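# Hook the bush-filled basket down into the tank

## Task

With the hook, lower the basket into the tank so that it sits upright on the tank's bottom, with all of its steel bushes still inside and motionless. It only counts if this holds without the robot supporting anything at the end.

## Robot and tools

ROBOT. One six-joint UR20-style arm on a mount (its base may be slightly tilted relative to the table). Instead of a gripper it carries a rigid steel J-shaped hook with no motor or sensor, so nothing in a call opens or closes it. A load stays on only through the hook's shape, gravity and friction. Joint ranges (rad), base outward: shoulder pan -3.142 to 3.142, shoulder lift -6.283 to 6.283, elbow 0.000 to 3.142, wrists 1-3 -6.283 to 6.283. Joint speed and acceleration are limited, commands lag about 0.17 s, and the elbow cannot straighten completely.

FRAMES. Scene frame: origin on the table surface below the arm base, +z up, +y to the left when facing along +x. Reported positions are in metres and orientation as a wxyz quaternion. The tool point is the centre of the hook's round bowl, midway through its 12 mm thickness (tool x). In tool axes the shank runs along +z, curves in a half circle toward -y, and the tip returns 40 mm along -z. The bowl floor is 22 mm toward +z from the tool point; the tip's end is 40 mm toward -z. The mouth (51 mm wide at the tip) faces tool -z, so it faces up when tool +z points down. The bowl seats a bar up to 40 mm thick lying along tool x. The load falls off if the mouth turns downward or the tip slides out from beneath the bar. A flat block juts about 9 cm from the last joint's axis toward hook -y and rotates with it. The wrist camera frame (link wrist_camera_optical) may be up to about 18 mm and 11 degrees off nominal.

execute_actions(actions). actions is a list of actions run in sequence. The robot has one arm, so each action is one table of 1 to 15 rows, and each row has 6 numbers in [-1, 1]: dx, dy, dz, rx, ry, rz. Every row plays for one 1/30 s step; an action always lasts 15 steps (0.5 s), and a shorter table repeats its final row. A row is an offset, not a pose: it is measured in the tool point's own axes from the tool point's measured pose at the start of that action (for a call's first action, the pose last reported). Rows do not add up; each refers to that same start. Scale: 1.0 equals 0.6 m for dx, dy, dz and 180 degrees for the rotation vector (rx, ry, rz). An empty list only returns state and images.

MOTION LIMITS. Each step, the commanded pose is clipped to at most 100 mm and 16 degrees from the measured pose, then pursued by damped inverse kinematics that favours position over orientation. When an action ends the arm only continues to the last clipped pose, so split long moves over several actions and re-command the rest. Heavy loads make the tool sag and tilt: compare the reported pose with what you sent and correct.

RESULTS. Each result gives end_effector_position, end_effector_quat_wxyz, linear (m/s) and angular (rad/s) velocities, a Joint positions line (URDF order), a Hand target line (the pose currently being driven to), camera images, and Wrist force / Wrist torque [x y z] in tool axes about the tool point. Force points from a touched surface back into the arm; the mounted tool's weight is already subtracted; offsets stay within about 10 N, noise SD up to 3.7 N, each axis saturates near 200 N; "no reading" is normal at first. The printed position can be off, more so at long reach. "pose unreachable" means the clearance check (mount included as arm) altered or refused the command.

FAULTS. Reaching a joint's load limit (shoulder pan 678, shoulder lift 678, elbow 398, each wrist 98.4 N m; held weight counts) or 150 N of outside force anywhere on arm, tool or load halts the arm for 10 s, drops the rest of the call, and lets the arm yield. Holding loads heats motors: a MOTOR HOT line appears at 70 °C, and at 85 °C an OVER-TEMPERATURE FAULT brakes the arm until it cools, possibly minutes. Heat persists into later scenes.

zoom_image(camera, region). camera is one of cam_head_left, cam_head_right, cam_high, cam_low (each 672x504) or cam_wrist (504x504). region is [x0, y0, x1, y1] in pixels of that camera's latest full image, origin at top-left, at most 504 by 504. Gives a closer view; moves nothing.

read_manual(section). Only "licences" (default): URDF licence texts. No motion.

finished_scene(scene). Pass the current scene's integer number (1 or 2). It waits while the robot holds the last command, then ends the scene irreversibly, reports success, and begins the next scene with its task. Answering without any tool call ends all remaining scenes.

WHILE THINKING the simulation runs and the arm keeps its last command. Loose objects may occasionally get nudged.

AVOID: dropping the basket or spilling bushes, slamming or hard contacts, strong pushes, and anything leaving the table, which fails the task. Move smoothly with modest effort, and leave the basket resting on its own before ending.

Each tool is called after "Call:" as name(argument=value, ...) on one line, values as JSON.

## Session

Call:
execute_actions(actions=[])

Scene clock: 0.00 s.
end_effector_position=(+1.1072, -0.4294, +0.1291) end_effector_quat_wxyz=(-0.209, +0.138, +0.943, -0.219) end_effector_velocity=(+0.000, +0.000, -0.001) end_effector_angular_velocity=(+0.000, +0.001, +0.000)
Joint positions: [-0.341 -0.867  1.514 -1.868 -2.08  -1.558]
Joint velocities: [ 0.     0.001 -0.     0.    -0.     0.   ]
Motor temperatures (°C, as the motors report them): [25 26 24 28 30 28]
Wrist force (N, on the end effector, along its own x y z axes, offset not removed): no reading
Wrist torque (N m, same axes, about the end effector's origin, offset not removed): no reading
Hand target: +1.107, -0.429, +0.129; -0.209, +0.138, +0.943, -0.219

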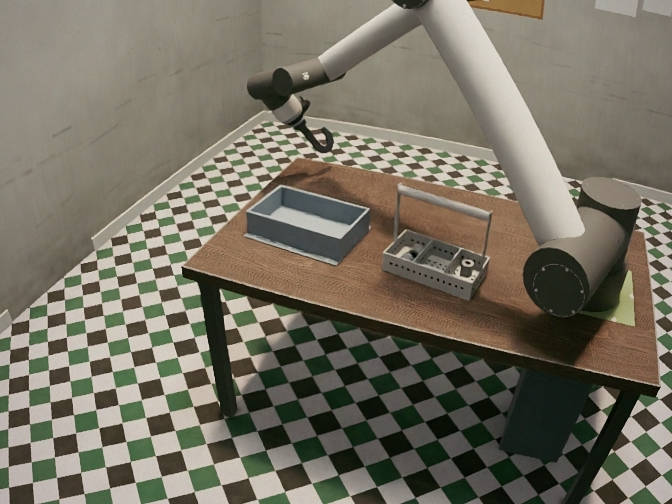

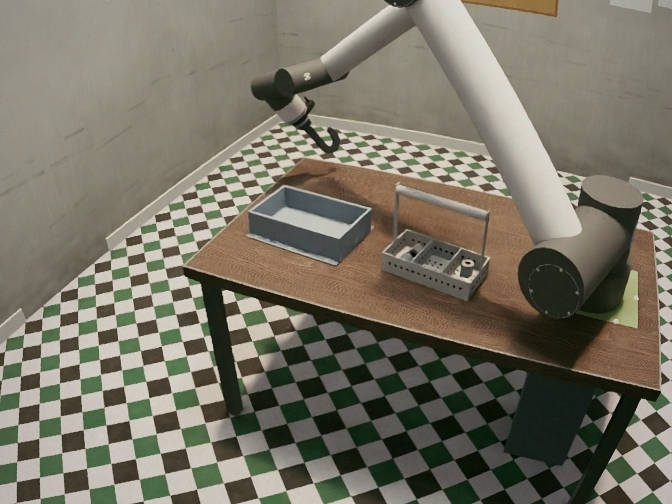

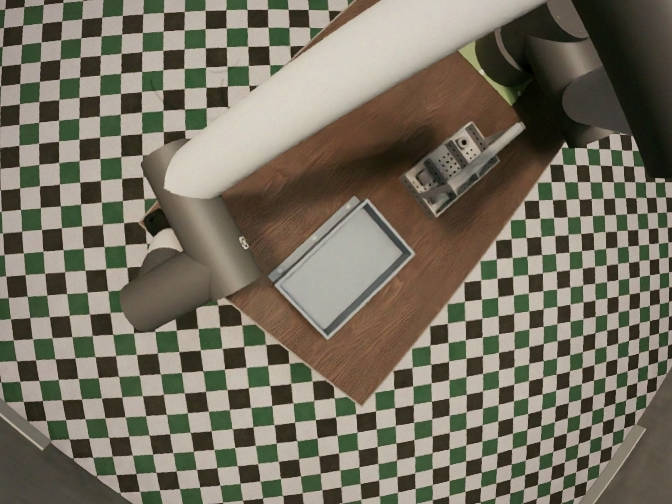

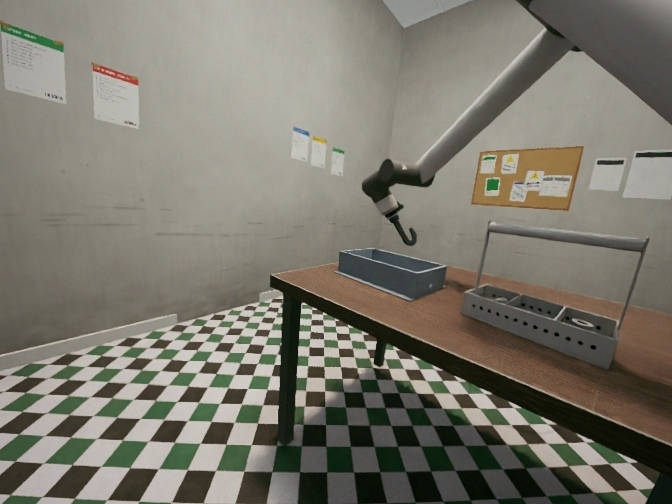

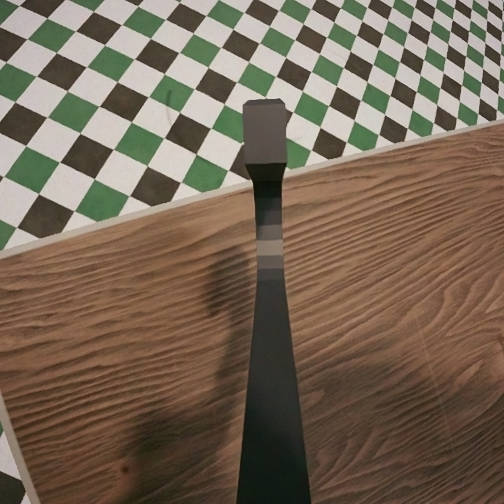

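Call:
zoom_image(camera="cam_head_left", region=[370, 160, 510, 310])

Call:
zoom_image(camera="cam_high", region=[260, 100, 540, 350])

Region (370, 160, 510, 310) of cam_head_left's 672x504 image, scaled by 3.360, with more detail than that image has; it fills the left 470 columns of this view, and the rest is white.

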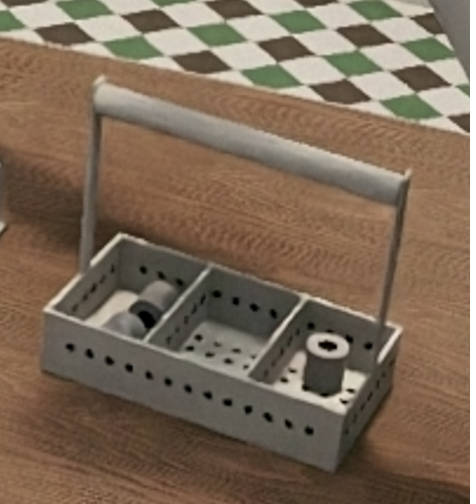

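Region (260, 100, 540, 350) of cam_high's 672x504 image, scaled by 1.800, with more detail than that image has; it fills the top 450 rows of this view, and the rest is white.

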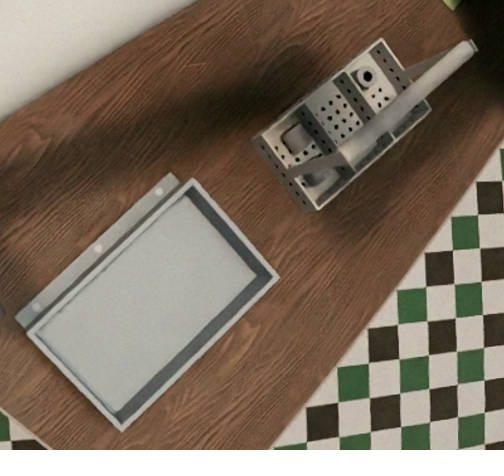

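Call:
execute_actions(actions=[[[0.5645,0.091,-0.293,-0.15,-0.126,-0.052]]])

Scene clock: 1.57 s.
end_effector_position=(+0.9735, -0.2739, +0.2791) end_effector_quat_wxyz=(-0.020, +0.065, +0.998, -0.017) end_effector_velocity=(-0.331, +0.362, +0.335) end_effector_angular_velocity=(+0.365, -0.421, +0.120)
Joint positions: [-0.403 -1.278  1.901 -2.166 -1.607 -1.868]
Joint velocities: [ 0.008 -0.769  0.544 -0.012  0.504 -0.123]
Motor temperatures (°C, as the motors report them): [25 26 24 28 30 28]
Wrist force (N, on the end effector, along its own x y z axes, offset not removed): [2.3 2.9 4.0]
Wrist torque (N m, same axes, about the end effector's origin, offset not removed): [0.85 -0.46 0.07]
Hand target: +0.934, -0.233, +0.319; -0.002, +0.060, +0.998, -0.001
Off the commanded pose: 0.132 m, 3 deg; position clipped at the last step of the last action.

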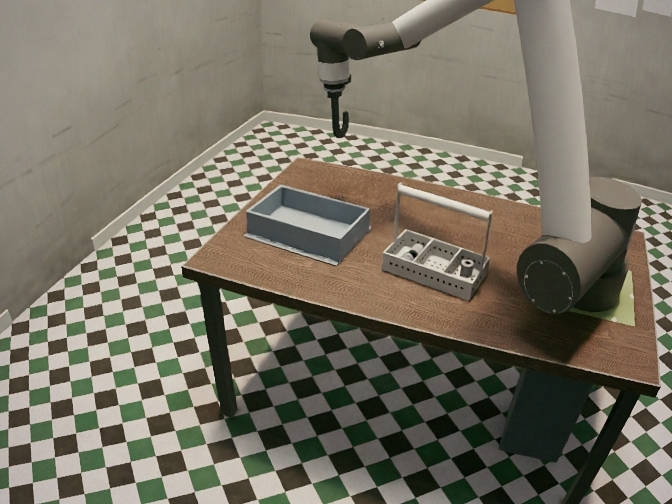

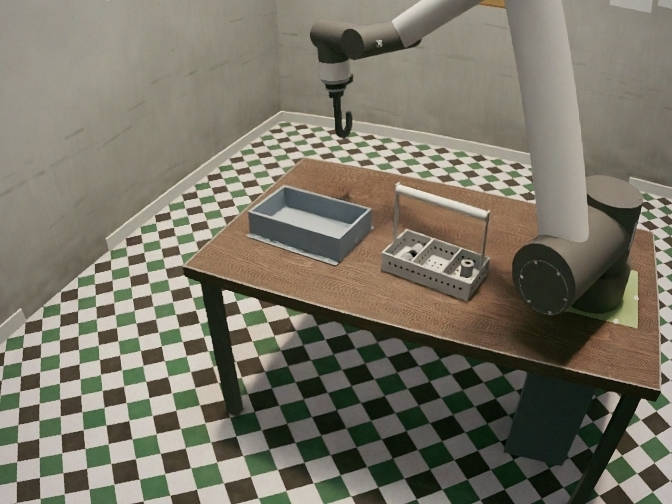

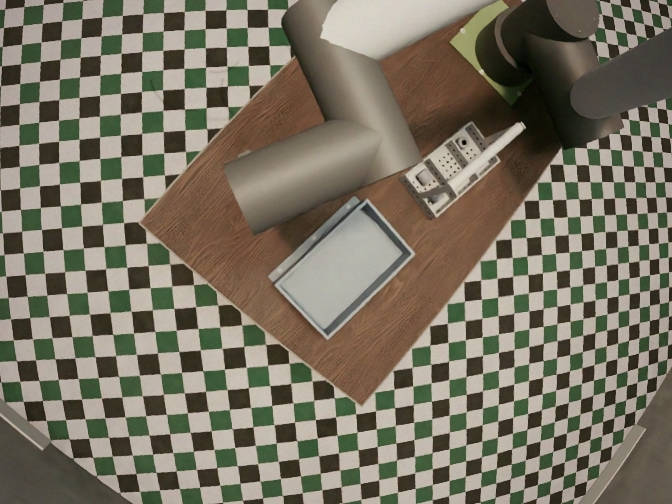

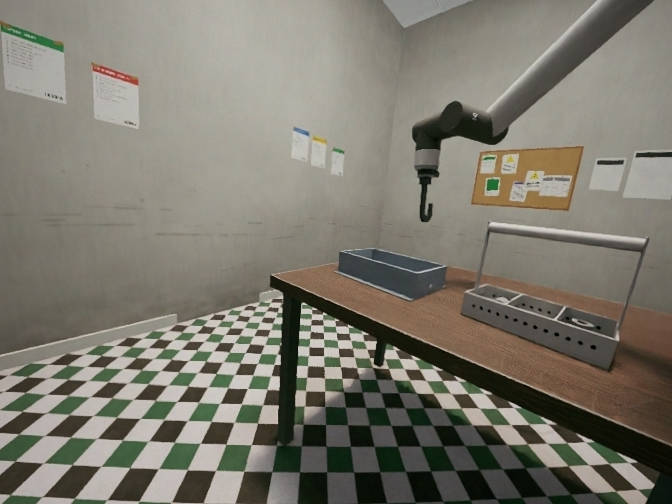

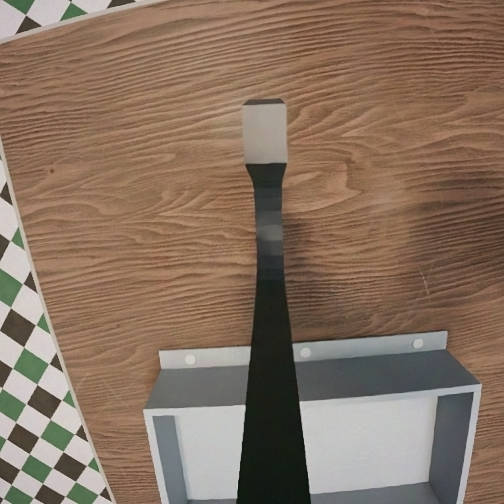

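Call:
execute_actions(actions=[[[0.42,0.283,-0.1615,-0.0116,-0.0121,-0.0025]],[[0.4,0.33,-0.01,0,0,0]]])

Scene clock: 3.70 s.
end_effector_position=(+0.5702, +0.1192, +0.3712) end_effector_quat_wxyz=(-0.001, +0.060, +0.998, +0.002) end_effector_velocity=(-0.260, +0.295, +0.044) end_effector_angular_velocity=(-0.003, -0.017, -0.000)
Joint positions: [-0.069 -1.865  2.338 -2.043 -1.558 -1.544]
Joint velocities: [ 0.482 -0.312  0.126  0.162 -0.001  0.482]
Motor temperatures (°C, as the motors report them): [25 26 24 28 30 28]
Wrist force (N, on the end effector, along its own x y z axes, offset not removed): [11.9 11.5 4.6]
Wrist torque (N m, same axes, about the end effector's origin, offset not removed): [2.29 -2.01 -0.11]
Hand target: +0.548, +0.145, +0.376; -0.000, +0.061, +0.998, +0.001
Off the commanded pose: 0.038 m, 0 deg.

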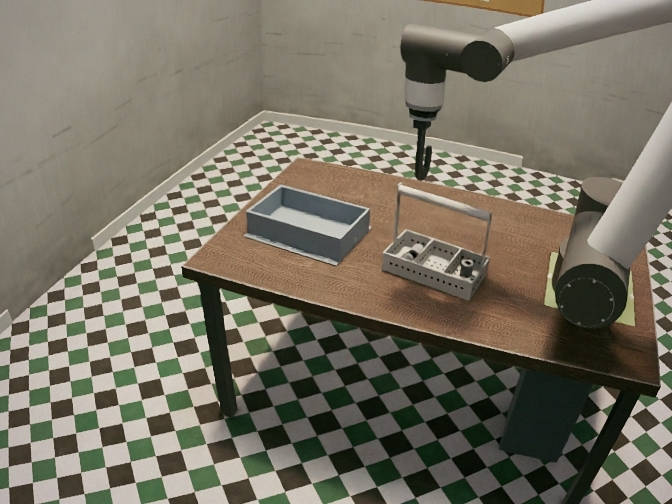

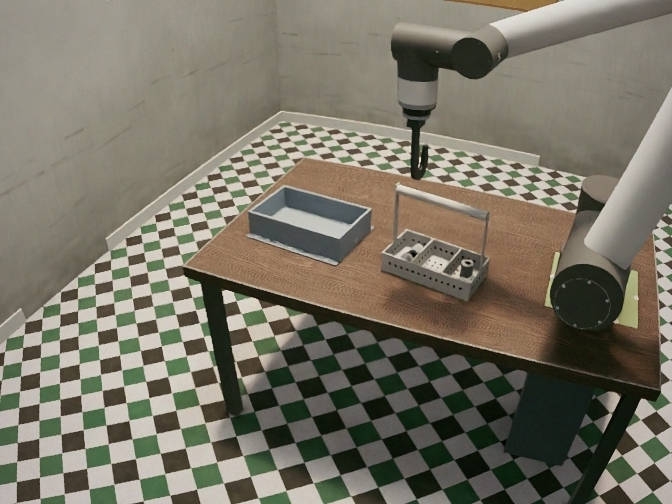

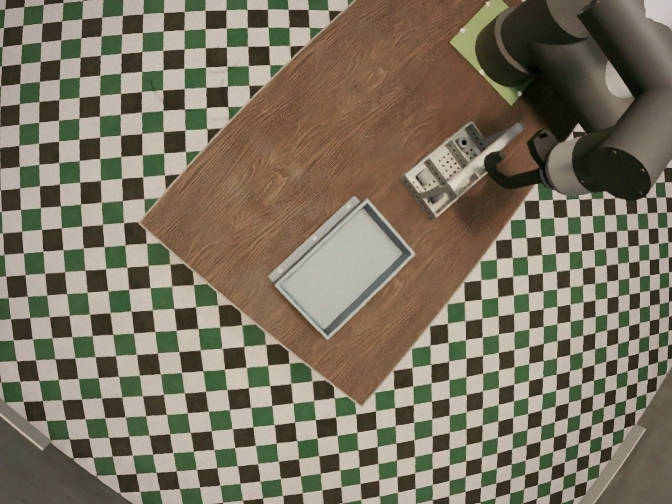

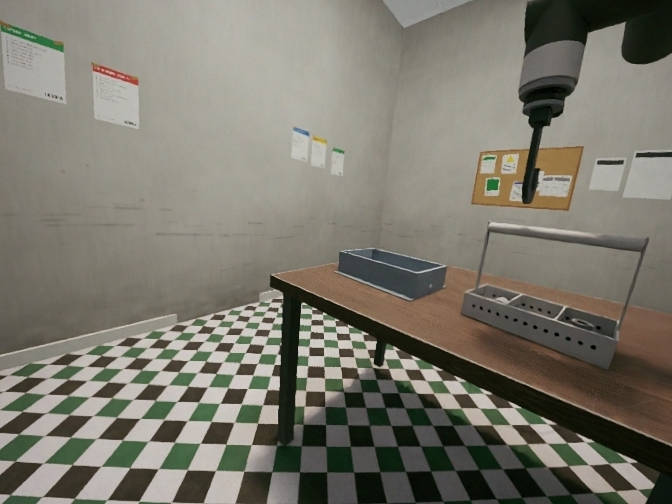

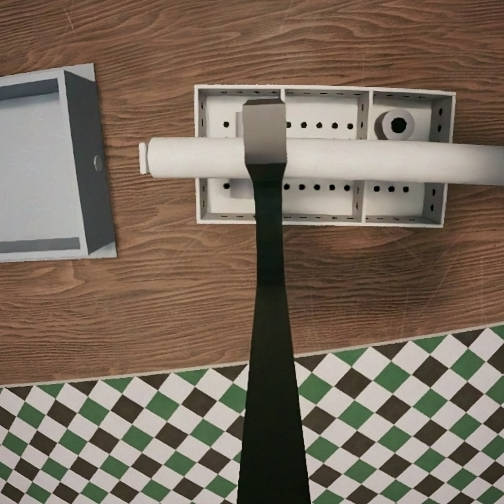

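Call:
execute_actions(actions=[[[0.103,0.095,0.055,0,0,0]]])

Scene clock: 5.43 s.
end_effector_position=(+0.5158, +0.1831, +0.3387) end_effector_quat_wxyz=(-0.001, +0.060, +0.998, +0.002) end_effector_velocity=(-0.001, +0.002, -0.002) end_effector_angular_velocity=(-0.001, +0.000, -0.001)
Joint positions: [ 0.046 -1.888  2.403 -2.085 -1.558 -1.43 ]
Joint velocities: [ 0.005  0.002  0.002 -0.005 -0.001  0.006]
Motor temperatures (°C, as the motors report them): [25 26 24 28 30 28]
Wrist force (N, on the end effector, along its own x y z axes, offset not removed): [0.5 3.2 6.7]
Wrist torque (N m, same axes, about the end effector's origin, offset not removed): [1.05 -0.11 0.30]
Hand target: +0.516, +0.183, +0.338; -0.001, +0.060, +0.998, +0.002
Off the commanded pose: 0.000 m, 0 deg.

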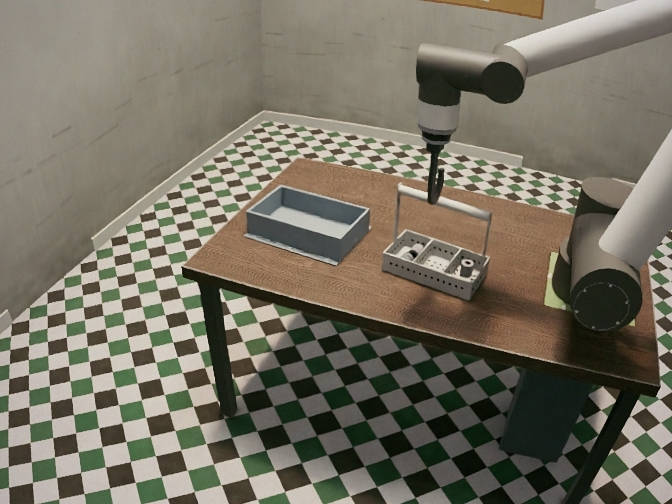

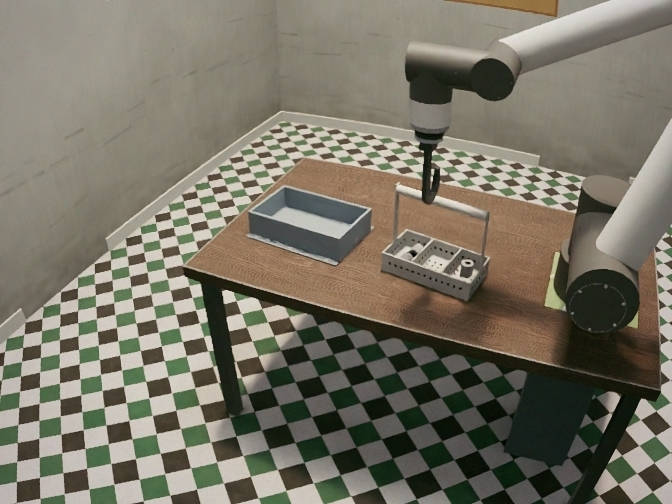

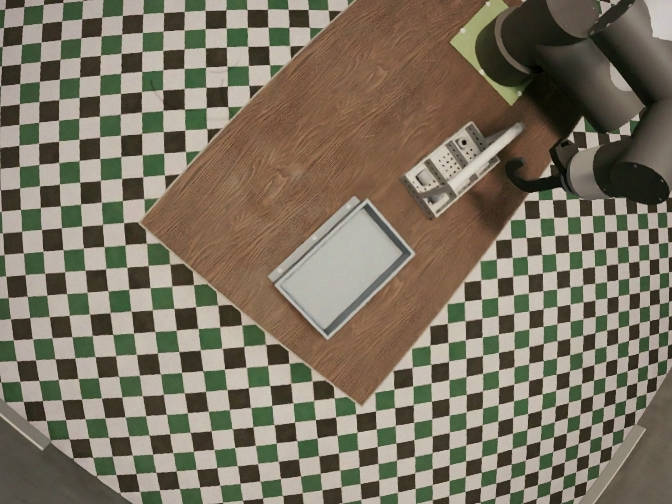

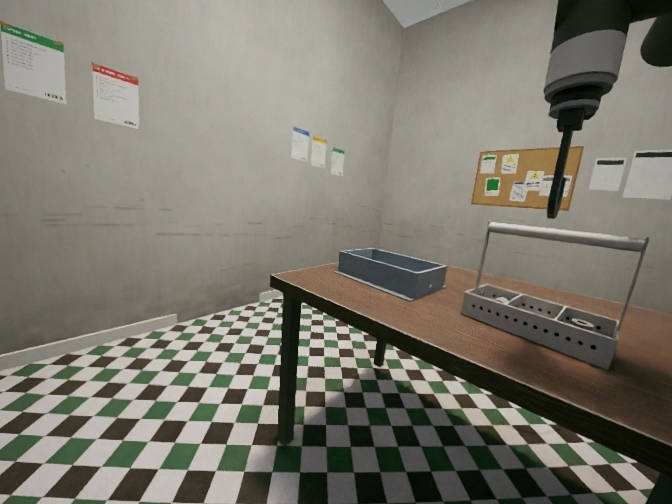

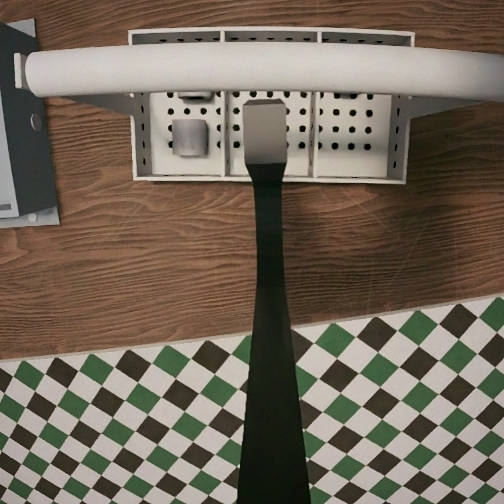

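Call:
execute_actions(actions=[[[-0.015,0.02,0.01,0,0,0.01],[-0.015,0.02,0.06,0,0,0.01],[-0.015,0.02,0.12,0,0,0.01],[-0.015,0.02,0.18,0,0,0.01],[-0.015,0.02,0.256,0,0,0.01]]])

Scene clock: 7.90 s.
end_effector_position=(+0.5226, +0.1938, +0.1904) end_effector_quat_wxyz=(-0.003, +0.076, +0.997, +0.002) end_effector_velocity=(+0.036, +0.006, -0.061) end_effector_angular_velocity=(-0.007, -0.036, -0.004)
Joint positions: [ 0.068 -1.696  2.535 -2.407 -1.557 -1.377]
Joint velocities: [ 0.015  0.137  0.03  -0.203 -0.008  0.019]
Motor temperatures (°C, as the motors report them): [25 26 24 28 30 28]
Wrist force (N, on the end effector, along its own x y z axes, offset not removed): [0.2 3.2 8.4]
Wrist torque (N m, same axes, about the end effector's origin, offset not removed): [1.05 -0.08 0.33]
Hand target: +0.526, +0.194, +0.186; -0.001, +0.076, +0.997, +0.002
Off the commanded pose: 0.006 m, 0 deg.

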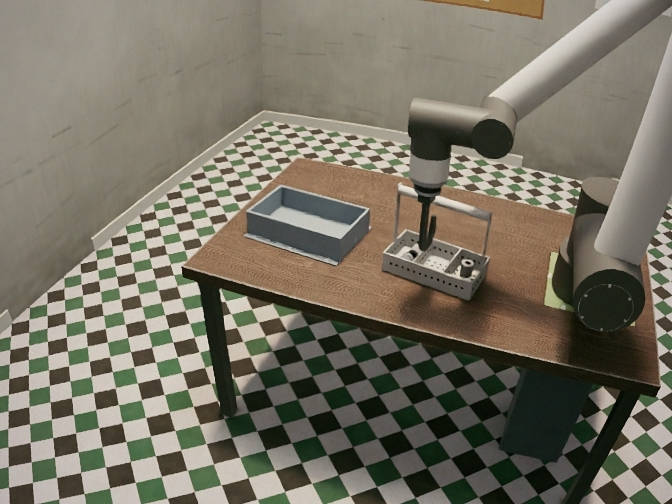

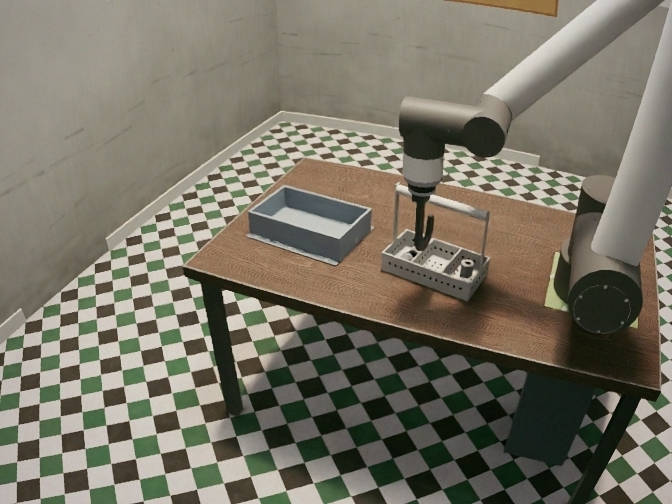

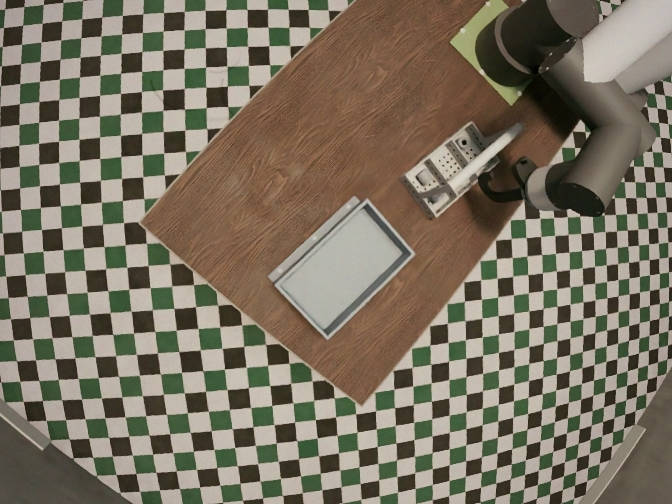

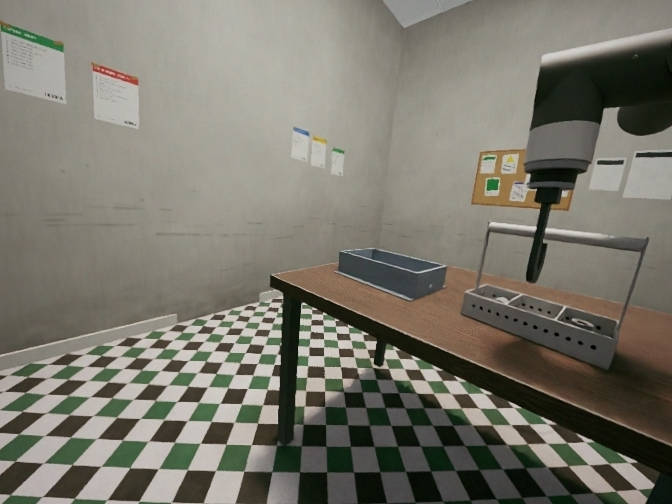

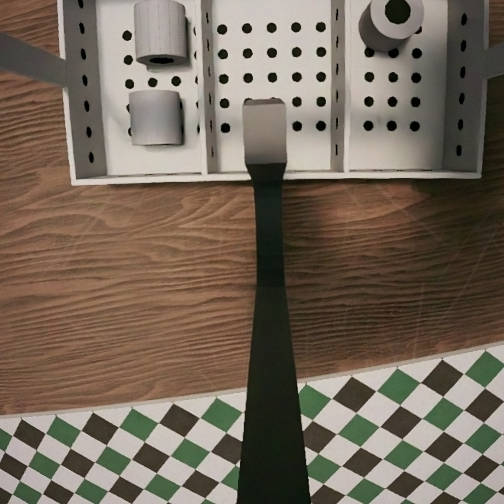

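Call:
execute_actions(actions=[])

Scene clock: 8.83 s.
end_effector_position=(+0.5257, +0.1943, +0.1855) end_effector_quat_wxyz=(-0.001, +0.076, +0.997, +0.002) end_effector_velocity=(+0.000, -0.000, +0.000) end_effector_angular_velocity=(-0.001, +0.000, -0.000)
Joint positions: [ 0.069 -1.684  2.538 -2.424 -1.558 -1.376]
Joint velocities: [-0.    -0.    -0.001  0.001 -0.001 -0.   ]
Motor temperatures (°C, as the motors report them): [25 26 24 28 30 28]
Wrist force (N, on the end effector, along its own x y z axes, offset not removed): [3.9 1.8 4.2]
Wrist torque (N m, same axes, about the end effector's origin, offset not removed): [0.58 -0.73 0.13]
Hand target: +0.526, +0.194, +0.186; -0.001, +0.076, +0.997, +0.002
Off the commanded pose: 0.001 m, 0 deg.

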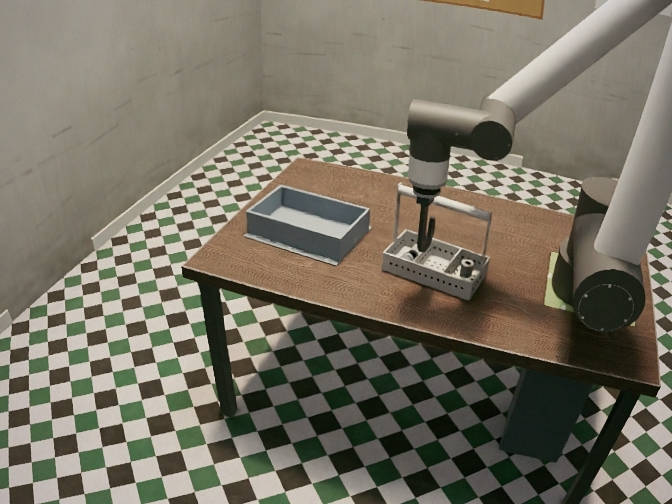

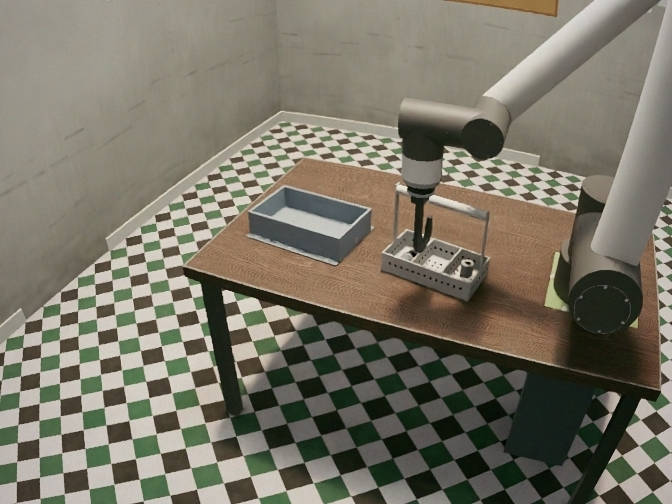

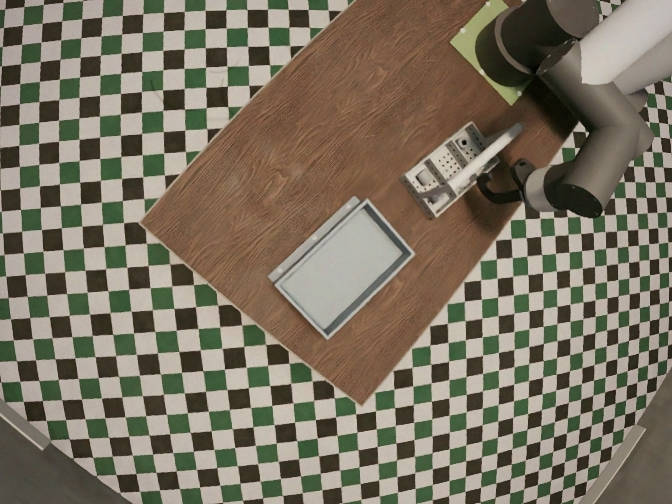

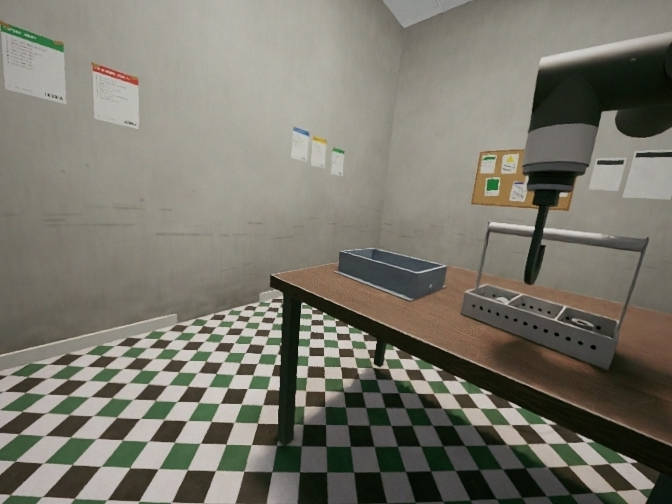

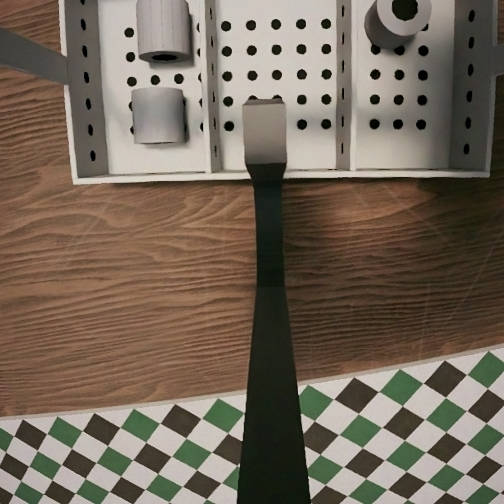

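Call:
execute_actions(actions=[[[-0.001,-0.03,0,0,0,0],[-0.002,-0.06,0,0,0,0],[-0.003,-0.09,0,0,0,0],[-0.003,-0.115,0,0,0,0],[-0.003,-0.135,0,0,0,0],[-0.003,-0.142,0,0,0,0]]])

Scene clock: 9.50 s.
end_effector_position=(+0.5146, +0.1113, +0.1851) end_effector_quat_wxyz=(-0.001, +0.076, +0.997, +0.002) end_effector_velocity=(-0.001, -0.017, +0.001) end_effector_angular_velocity=(+0.006, +0.001, +0.004)
Joint positions: [-0.091 -1.739  2.581 -2.41  -1.558 -1.535]
Joint velocities: [-0.038 -0.01   0.005  0.007  0.006 -0.042]
Motor temperatures (°C, as the motors report them): [25 26 24 28 30 28]
Wrist force (N, on the end effector, along its own x y z axes, offset not removed): [5.0 2.1 3.6]
Wrist torque (N m, same axes, about the end effector's origin, offset not removed): [0.78 -0.92 0.14]
Hand target: +0.515, +0.110, +0.185; -0.001, +0.076, +0.997, +0.002
Off the commanded pose: 0.001 m, 0 deg.

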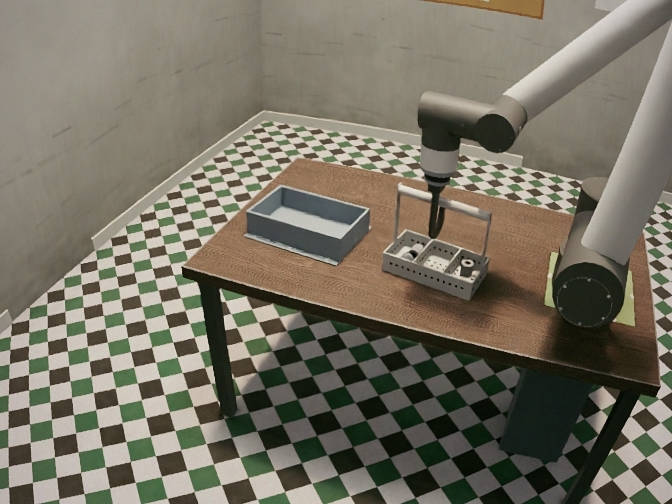

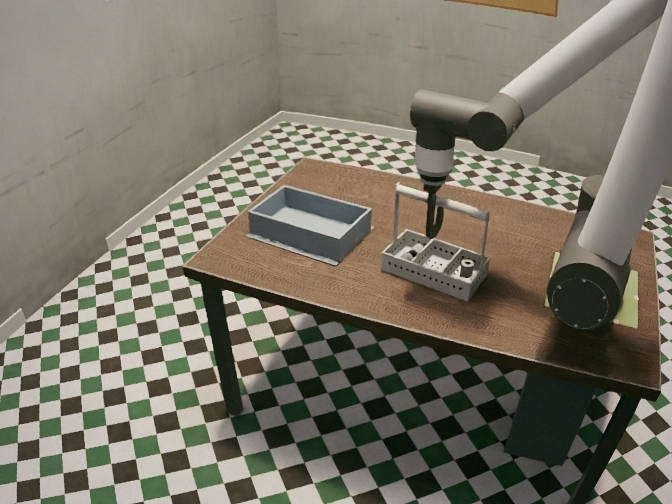

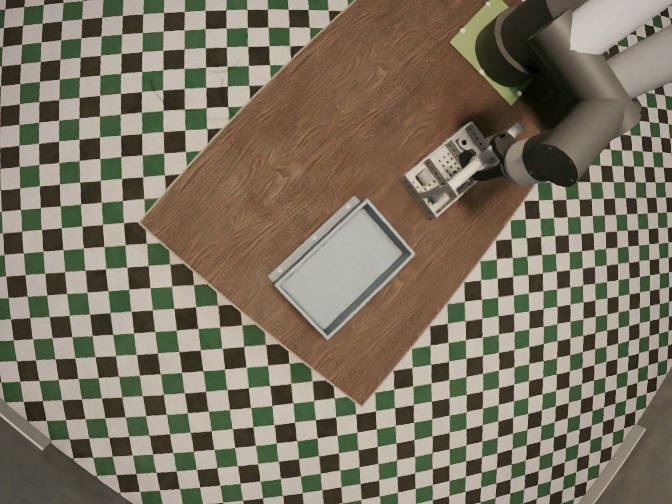

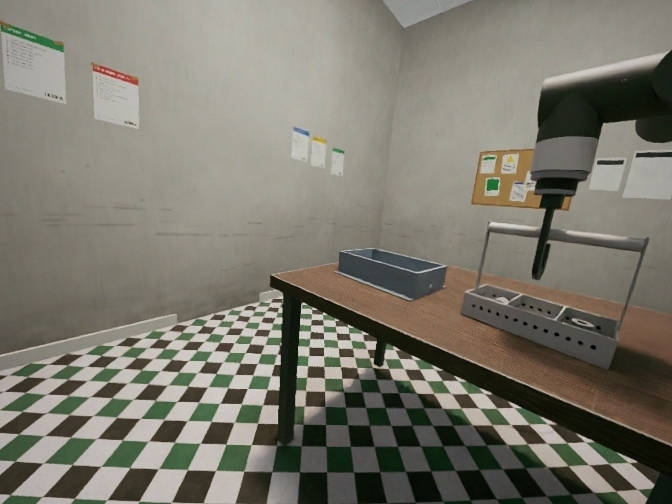

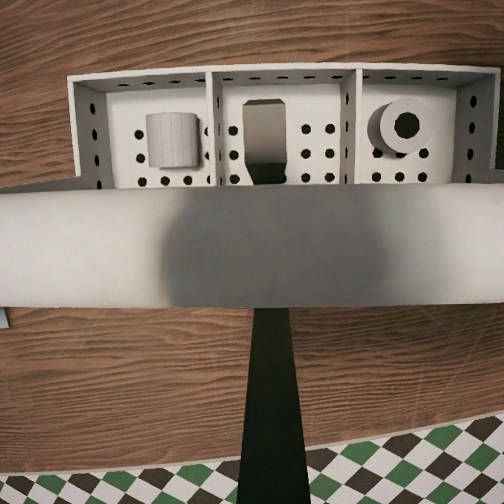

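Call:
execute_actions(actions=[[[0,-0.008,0,0,0,0],[0,-0.015,-0.005,0,0,0],[0,-0.016,-0.015,0,0,0],[0,-0.016,-0.025,0,0,0],[0,-0.016,-0.037,0,0,0],[0,-0.016,-0.05,0,0,0],[0,-0.016,-0.062,0,0,0],[0,-0.016,-0.074,0,0,0],[0,-0.016,-0.085,0,0,0],[0,-0.016,-0.094,0,0,0],[0,-0.016,-0.1,0,0,0],[0,-0.016,-0.104,0,0,0]]])

Scene clock: 10.63 s.
end_effector_position=(+0.5137, +0.1018, +0.2423) end_effector_quat_wxyz=(-0.000, +0.076, +0.997, +0.001) end_effector_velocity=(-0.004, -0.002, +0.065) end_effector_angular_velocity=(+0.001, +0.011, -0.000)
Joint positions: [-0.111 -1.829  2.53  -2.271 -1.559 -1.555]
Joint velocities: [-0.006 -0.088 -0.065  0.165 -0.    -0.006]
Motor temperatures (°C, as the motors report them): [25 26 24 28 30 28]
Wrist force (N, on the end effector, along its own x y z axes, offset not removed): [3.7 0.7 1.3]
Wrist torque (N m, same axes, about the end effector's origin, offset not removed): [0.32 -0.80 0.12]
Hand target: +0.513, +0.102, +0.247; -0.001, +0.076, +0.997, +0.002
Off the commanded pose: 0.005 m, 0 deg.

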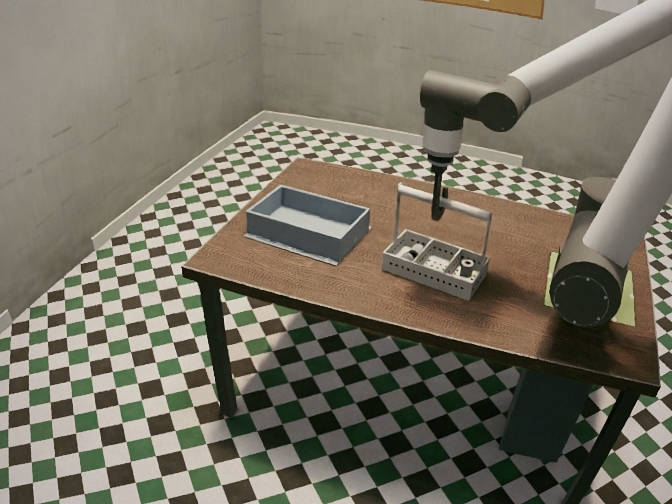

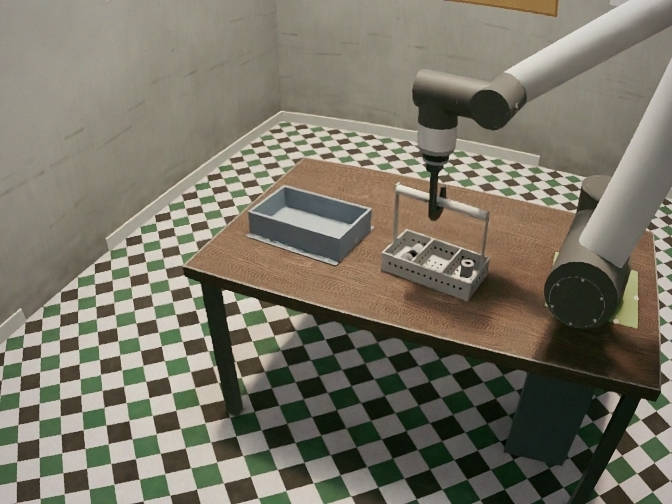

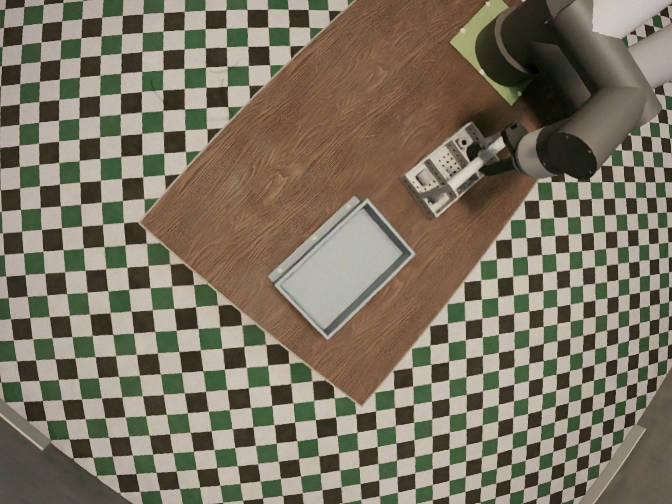

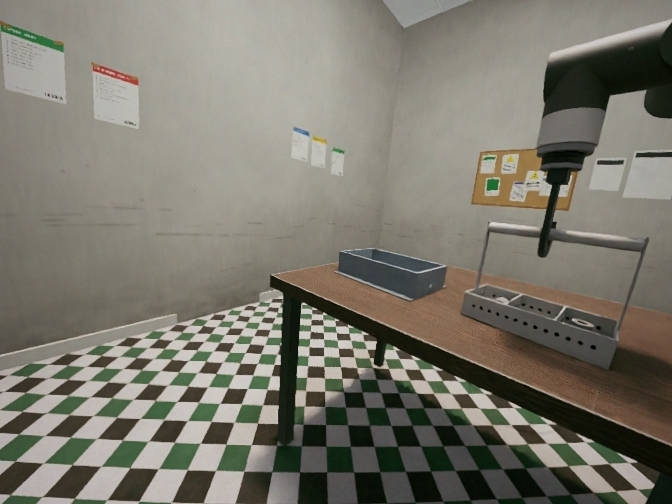

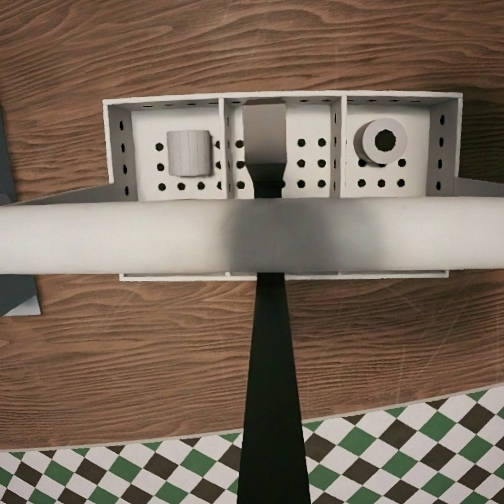

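Call:
execute_actions(actions=[[[0,0,-0.010,0,0,0],[0,0,-0.013,0,0,0],[0,0,-0.016,0,0,0],[0,0,-0.019,0,0,0],[0,0,-0.022,0,0,0],[0,0,-0.024,0,0,0],[0,0,-0.026,0,0,0],[0,0,-0.028,0,0,0],[0,0,-0.029,0,0,0],[0,0,-0.030,0,0,0]],[[0,0,-0.003,0,0,0],[0,0,-0.004,0,0,0],[0,0,-0.005,0,0,0],[0,0,-0.006,0,0,0],[0,0,-0.007,0,0,0],[0,0,-0.008,0,0,0],[0,0,-0.009,0,0,0],[0,0,-0.010,0,0,0],[0,0,-0.011,0,0,0],[0,0,-0.012,0,0,0],[0,0,-0.013,0,0,0],[0,0,-0.014,0,0,0],[0,0,-0.015,0,0,0],[0,0,-0.016,0,0,0],[0,0,-0.017,0,0,0]]])

Scene clock: 11.93 s.
end_effector_position=(+0.5137, +0.1017, +0.2679) end_effector_quat_wxyz=(-0.000, +0.076, +0.997, +0.001) end_effector_velocity=(-0.001, +0.000, +0.017) end_effector_angular_velocity=(-0.001, +0.001, +0.002)
Joint positions: [-0.112 -1.861  2.504 -2.213 -1.559 -1.556]
Joint velocities: [ 0.001 -0.021 -0.017  0.039 -0.001 -0.001]
Motor temperatures (°C, as the motors report them): [25 26 24 28 30 28]
Wrist force (N, on the end effector, along its own x y z axes, offset not removed): [3.1 0.4 28.9]
Wrist torque (N m, same axes, about the end effector's origin, offset not removed): [0.35 -0.39 0.21]
Hand target: +0.514, +0.102, +0.270; -0.000, +0.076, +0.997, +0.001
Off the commanded pose: 0.002 m, 0 deg.

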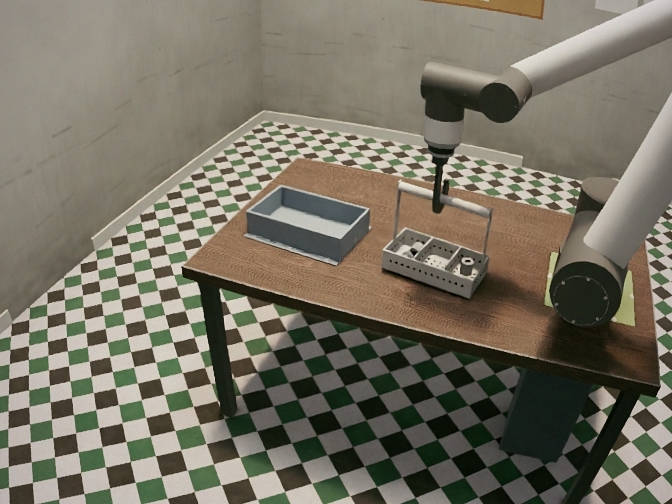

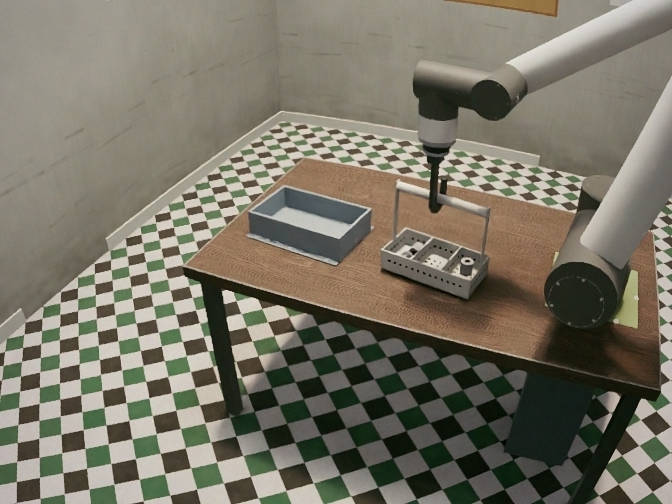

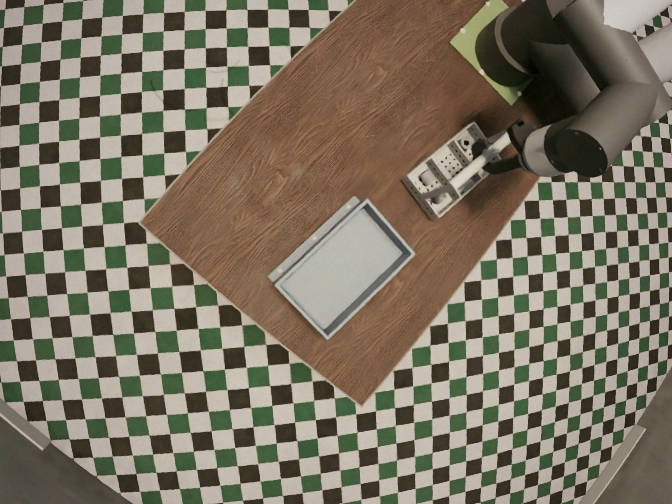

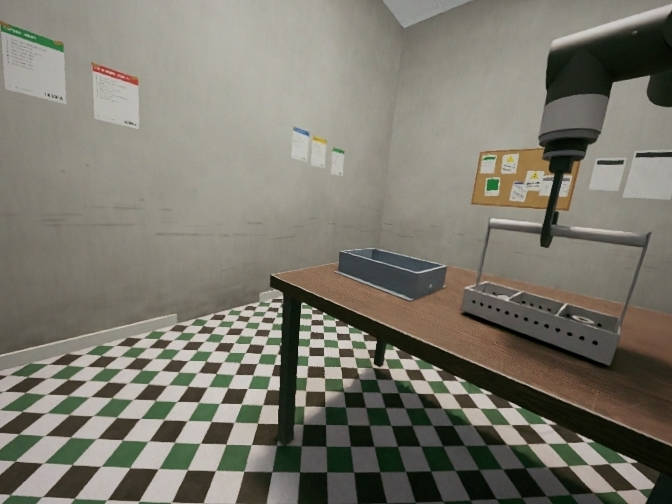

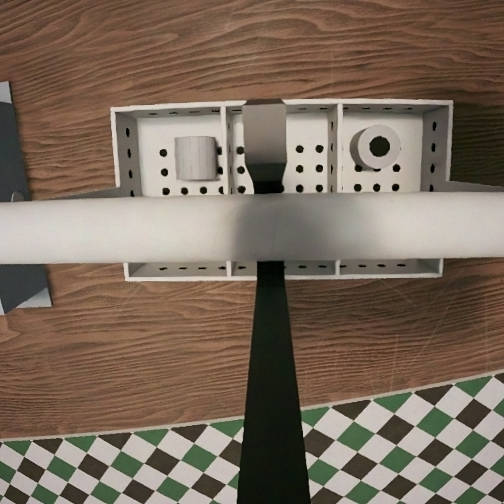

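Call:
zoom_image(camera="cam_low", region=[440, 200, 672, 380])

Call:
zoom_image(camera="cam_head_left", region=[370, 160, 510, 310])

Region (440, 200, 672, 380) of cam_low's 672x504 image, scaled by 2.172, with more detail than that image has; it fills the top 391 rows of this view, and the rest is white.

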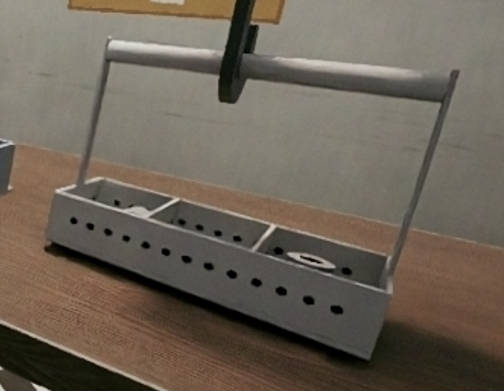

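Region (370, 160, 510, 310) of cam_head_left's 672x504 image, scaled by 3.360, with more detail than that image has; it fills the left 470 columns of this view, and the rest is white.

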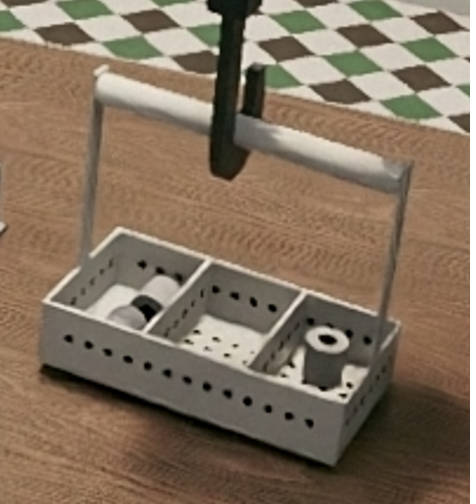

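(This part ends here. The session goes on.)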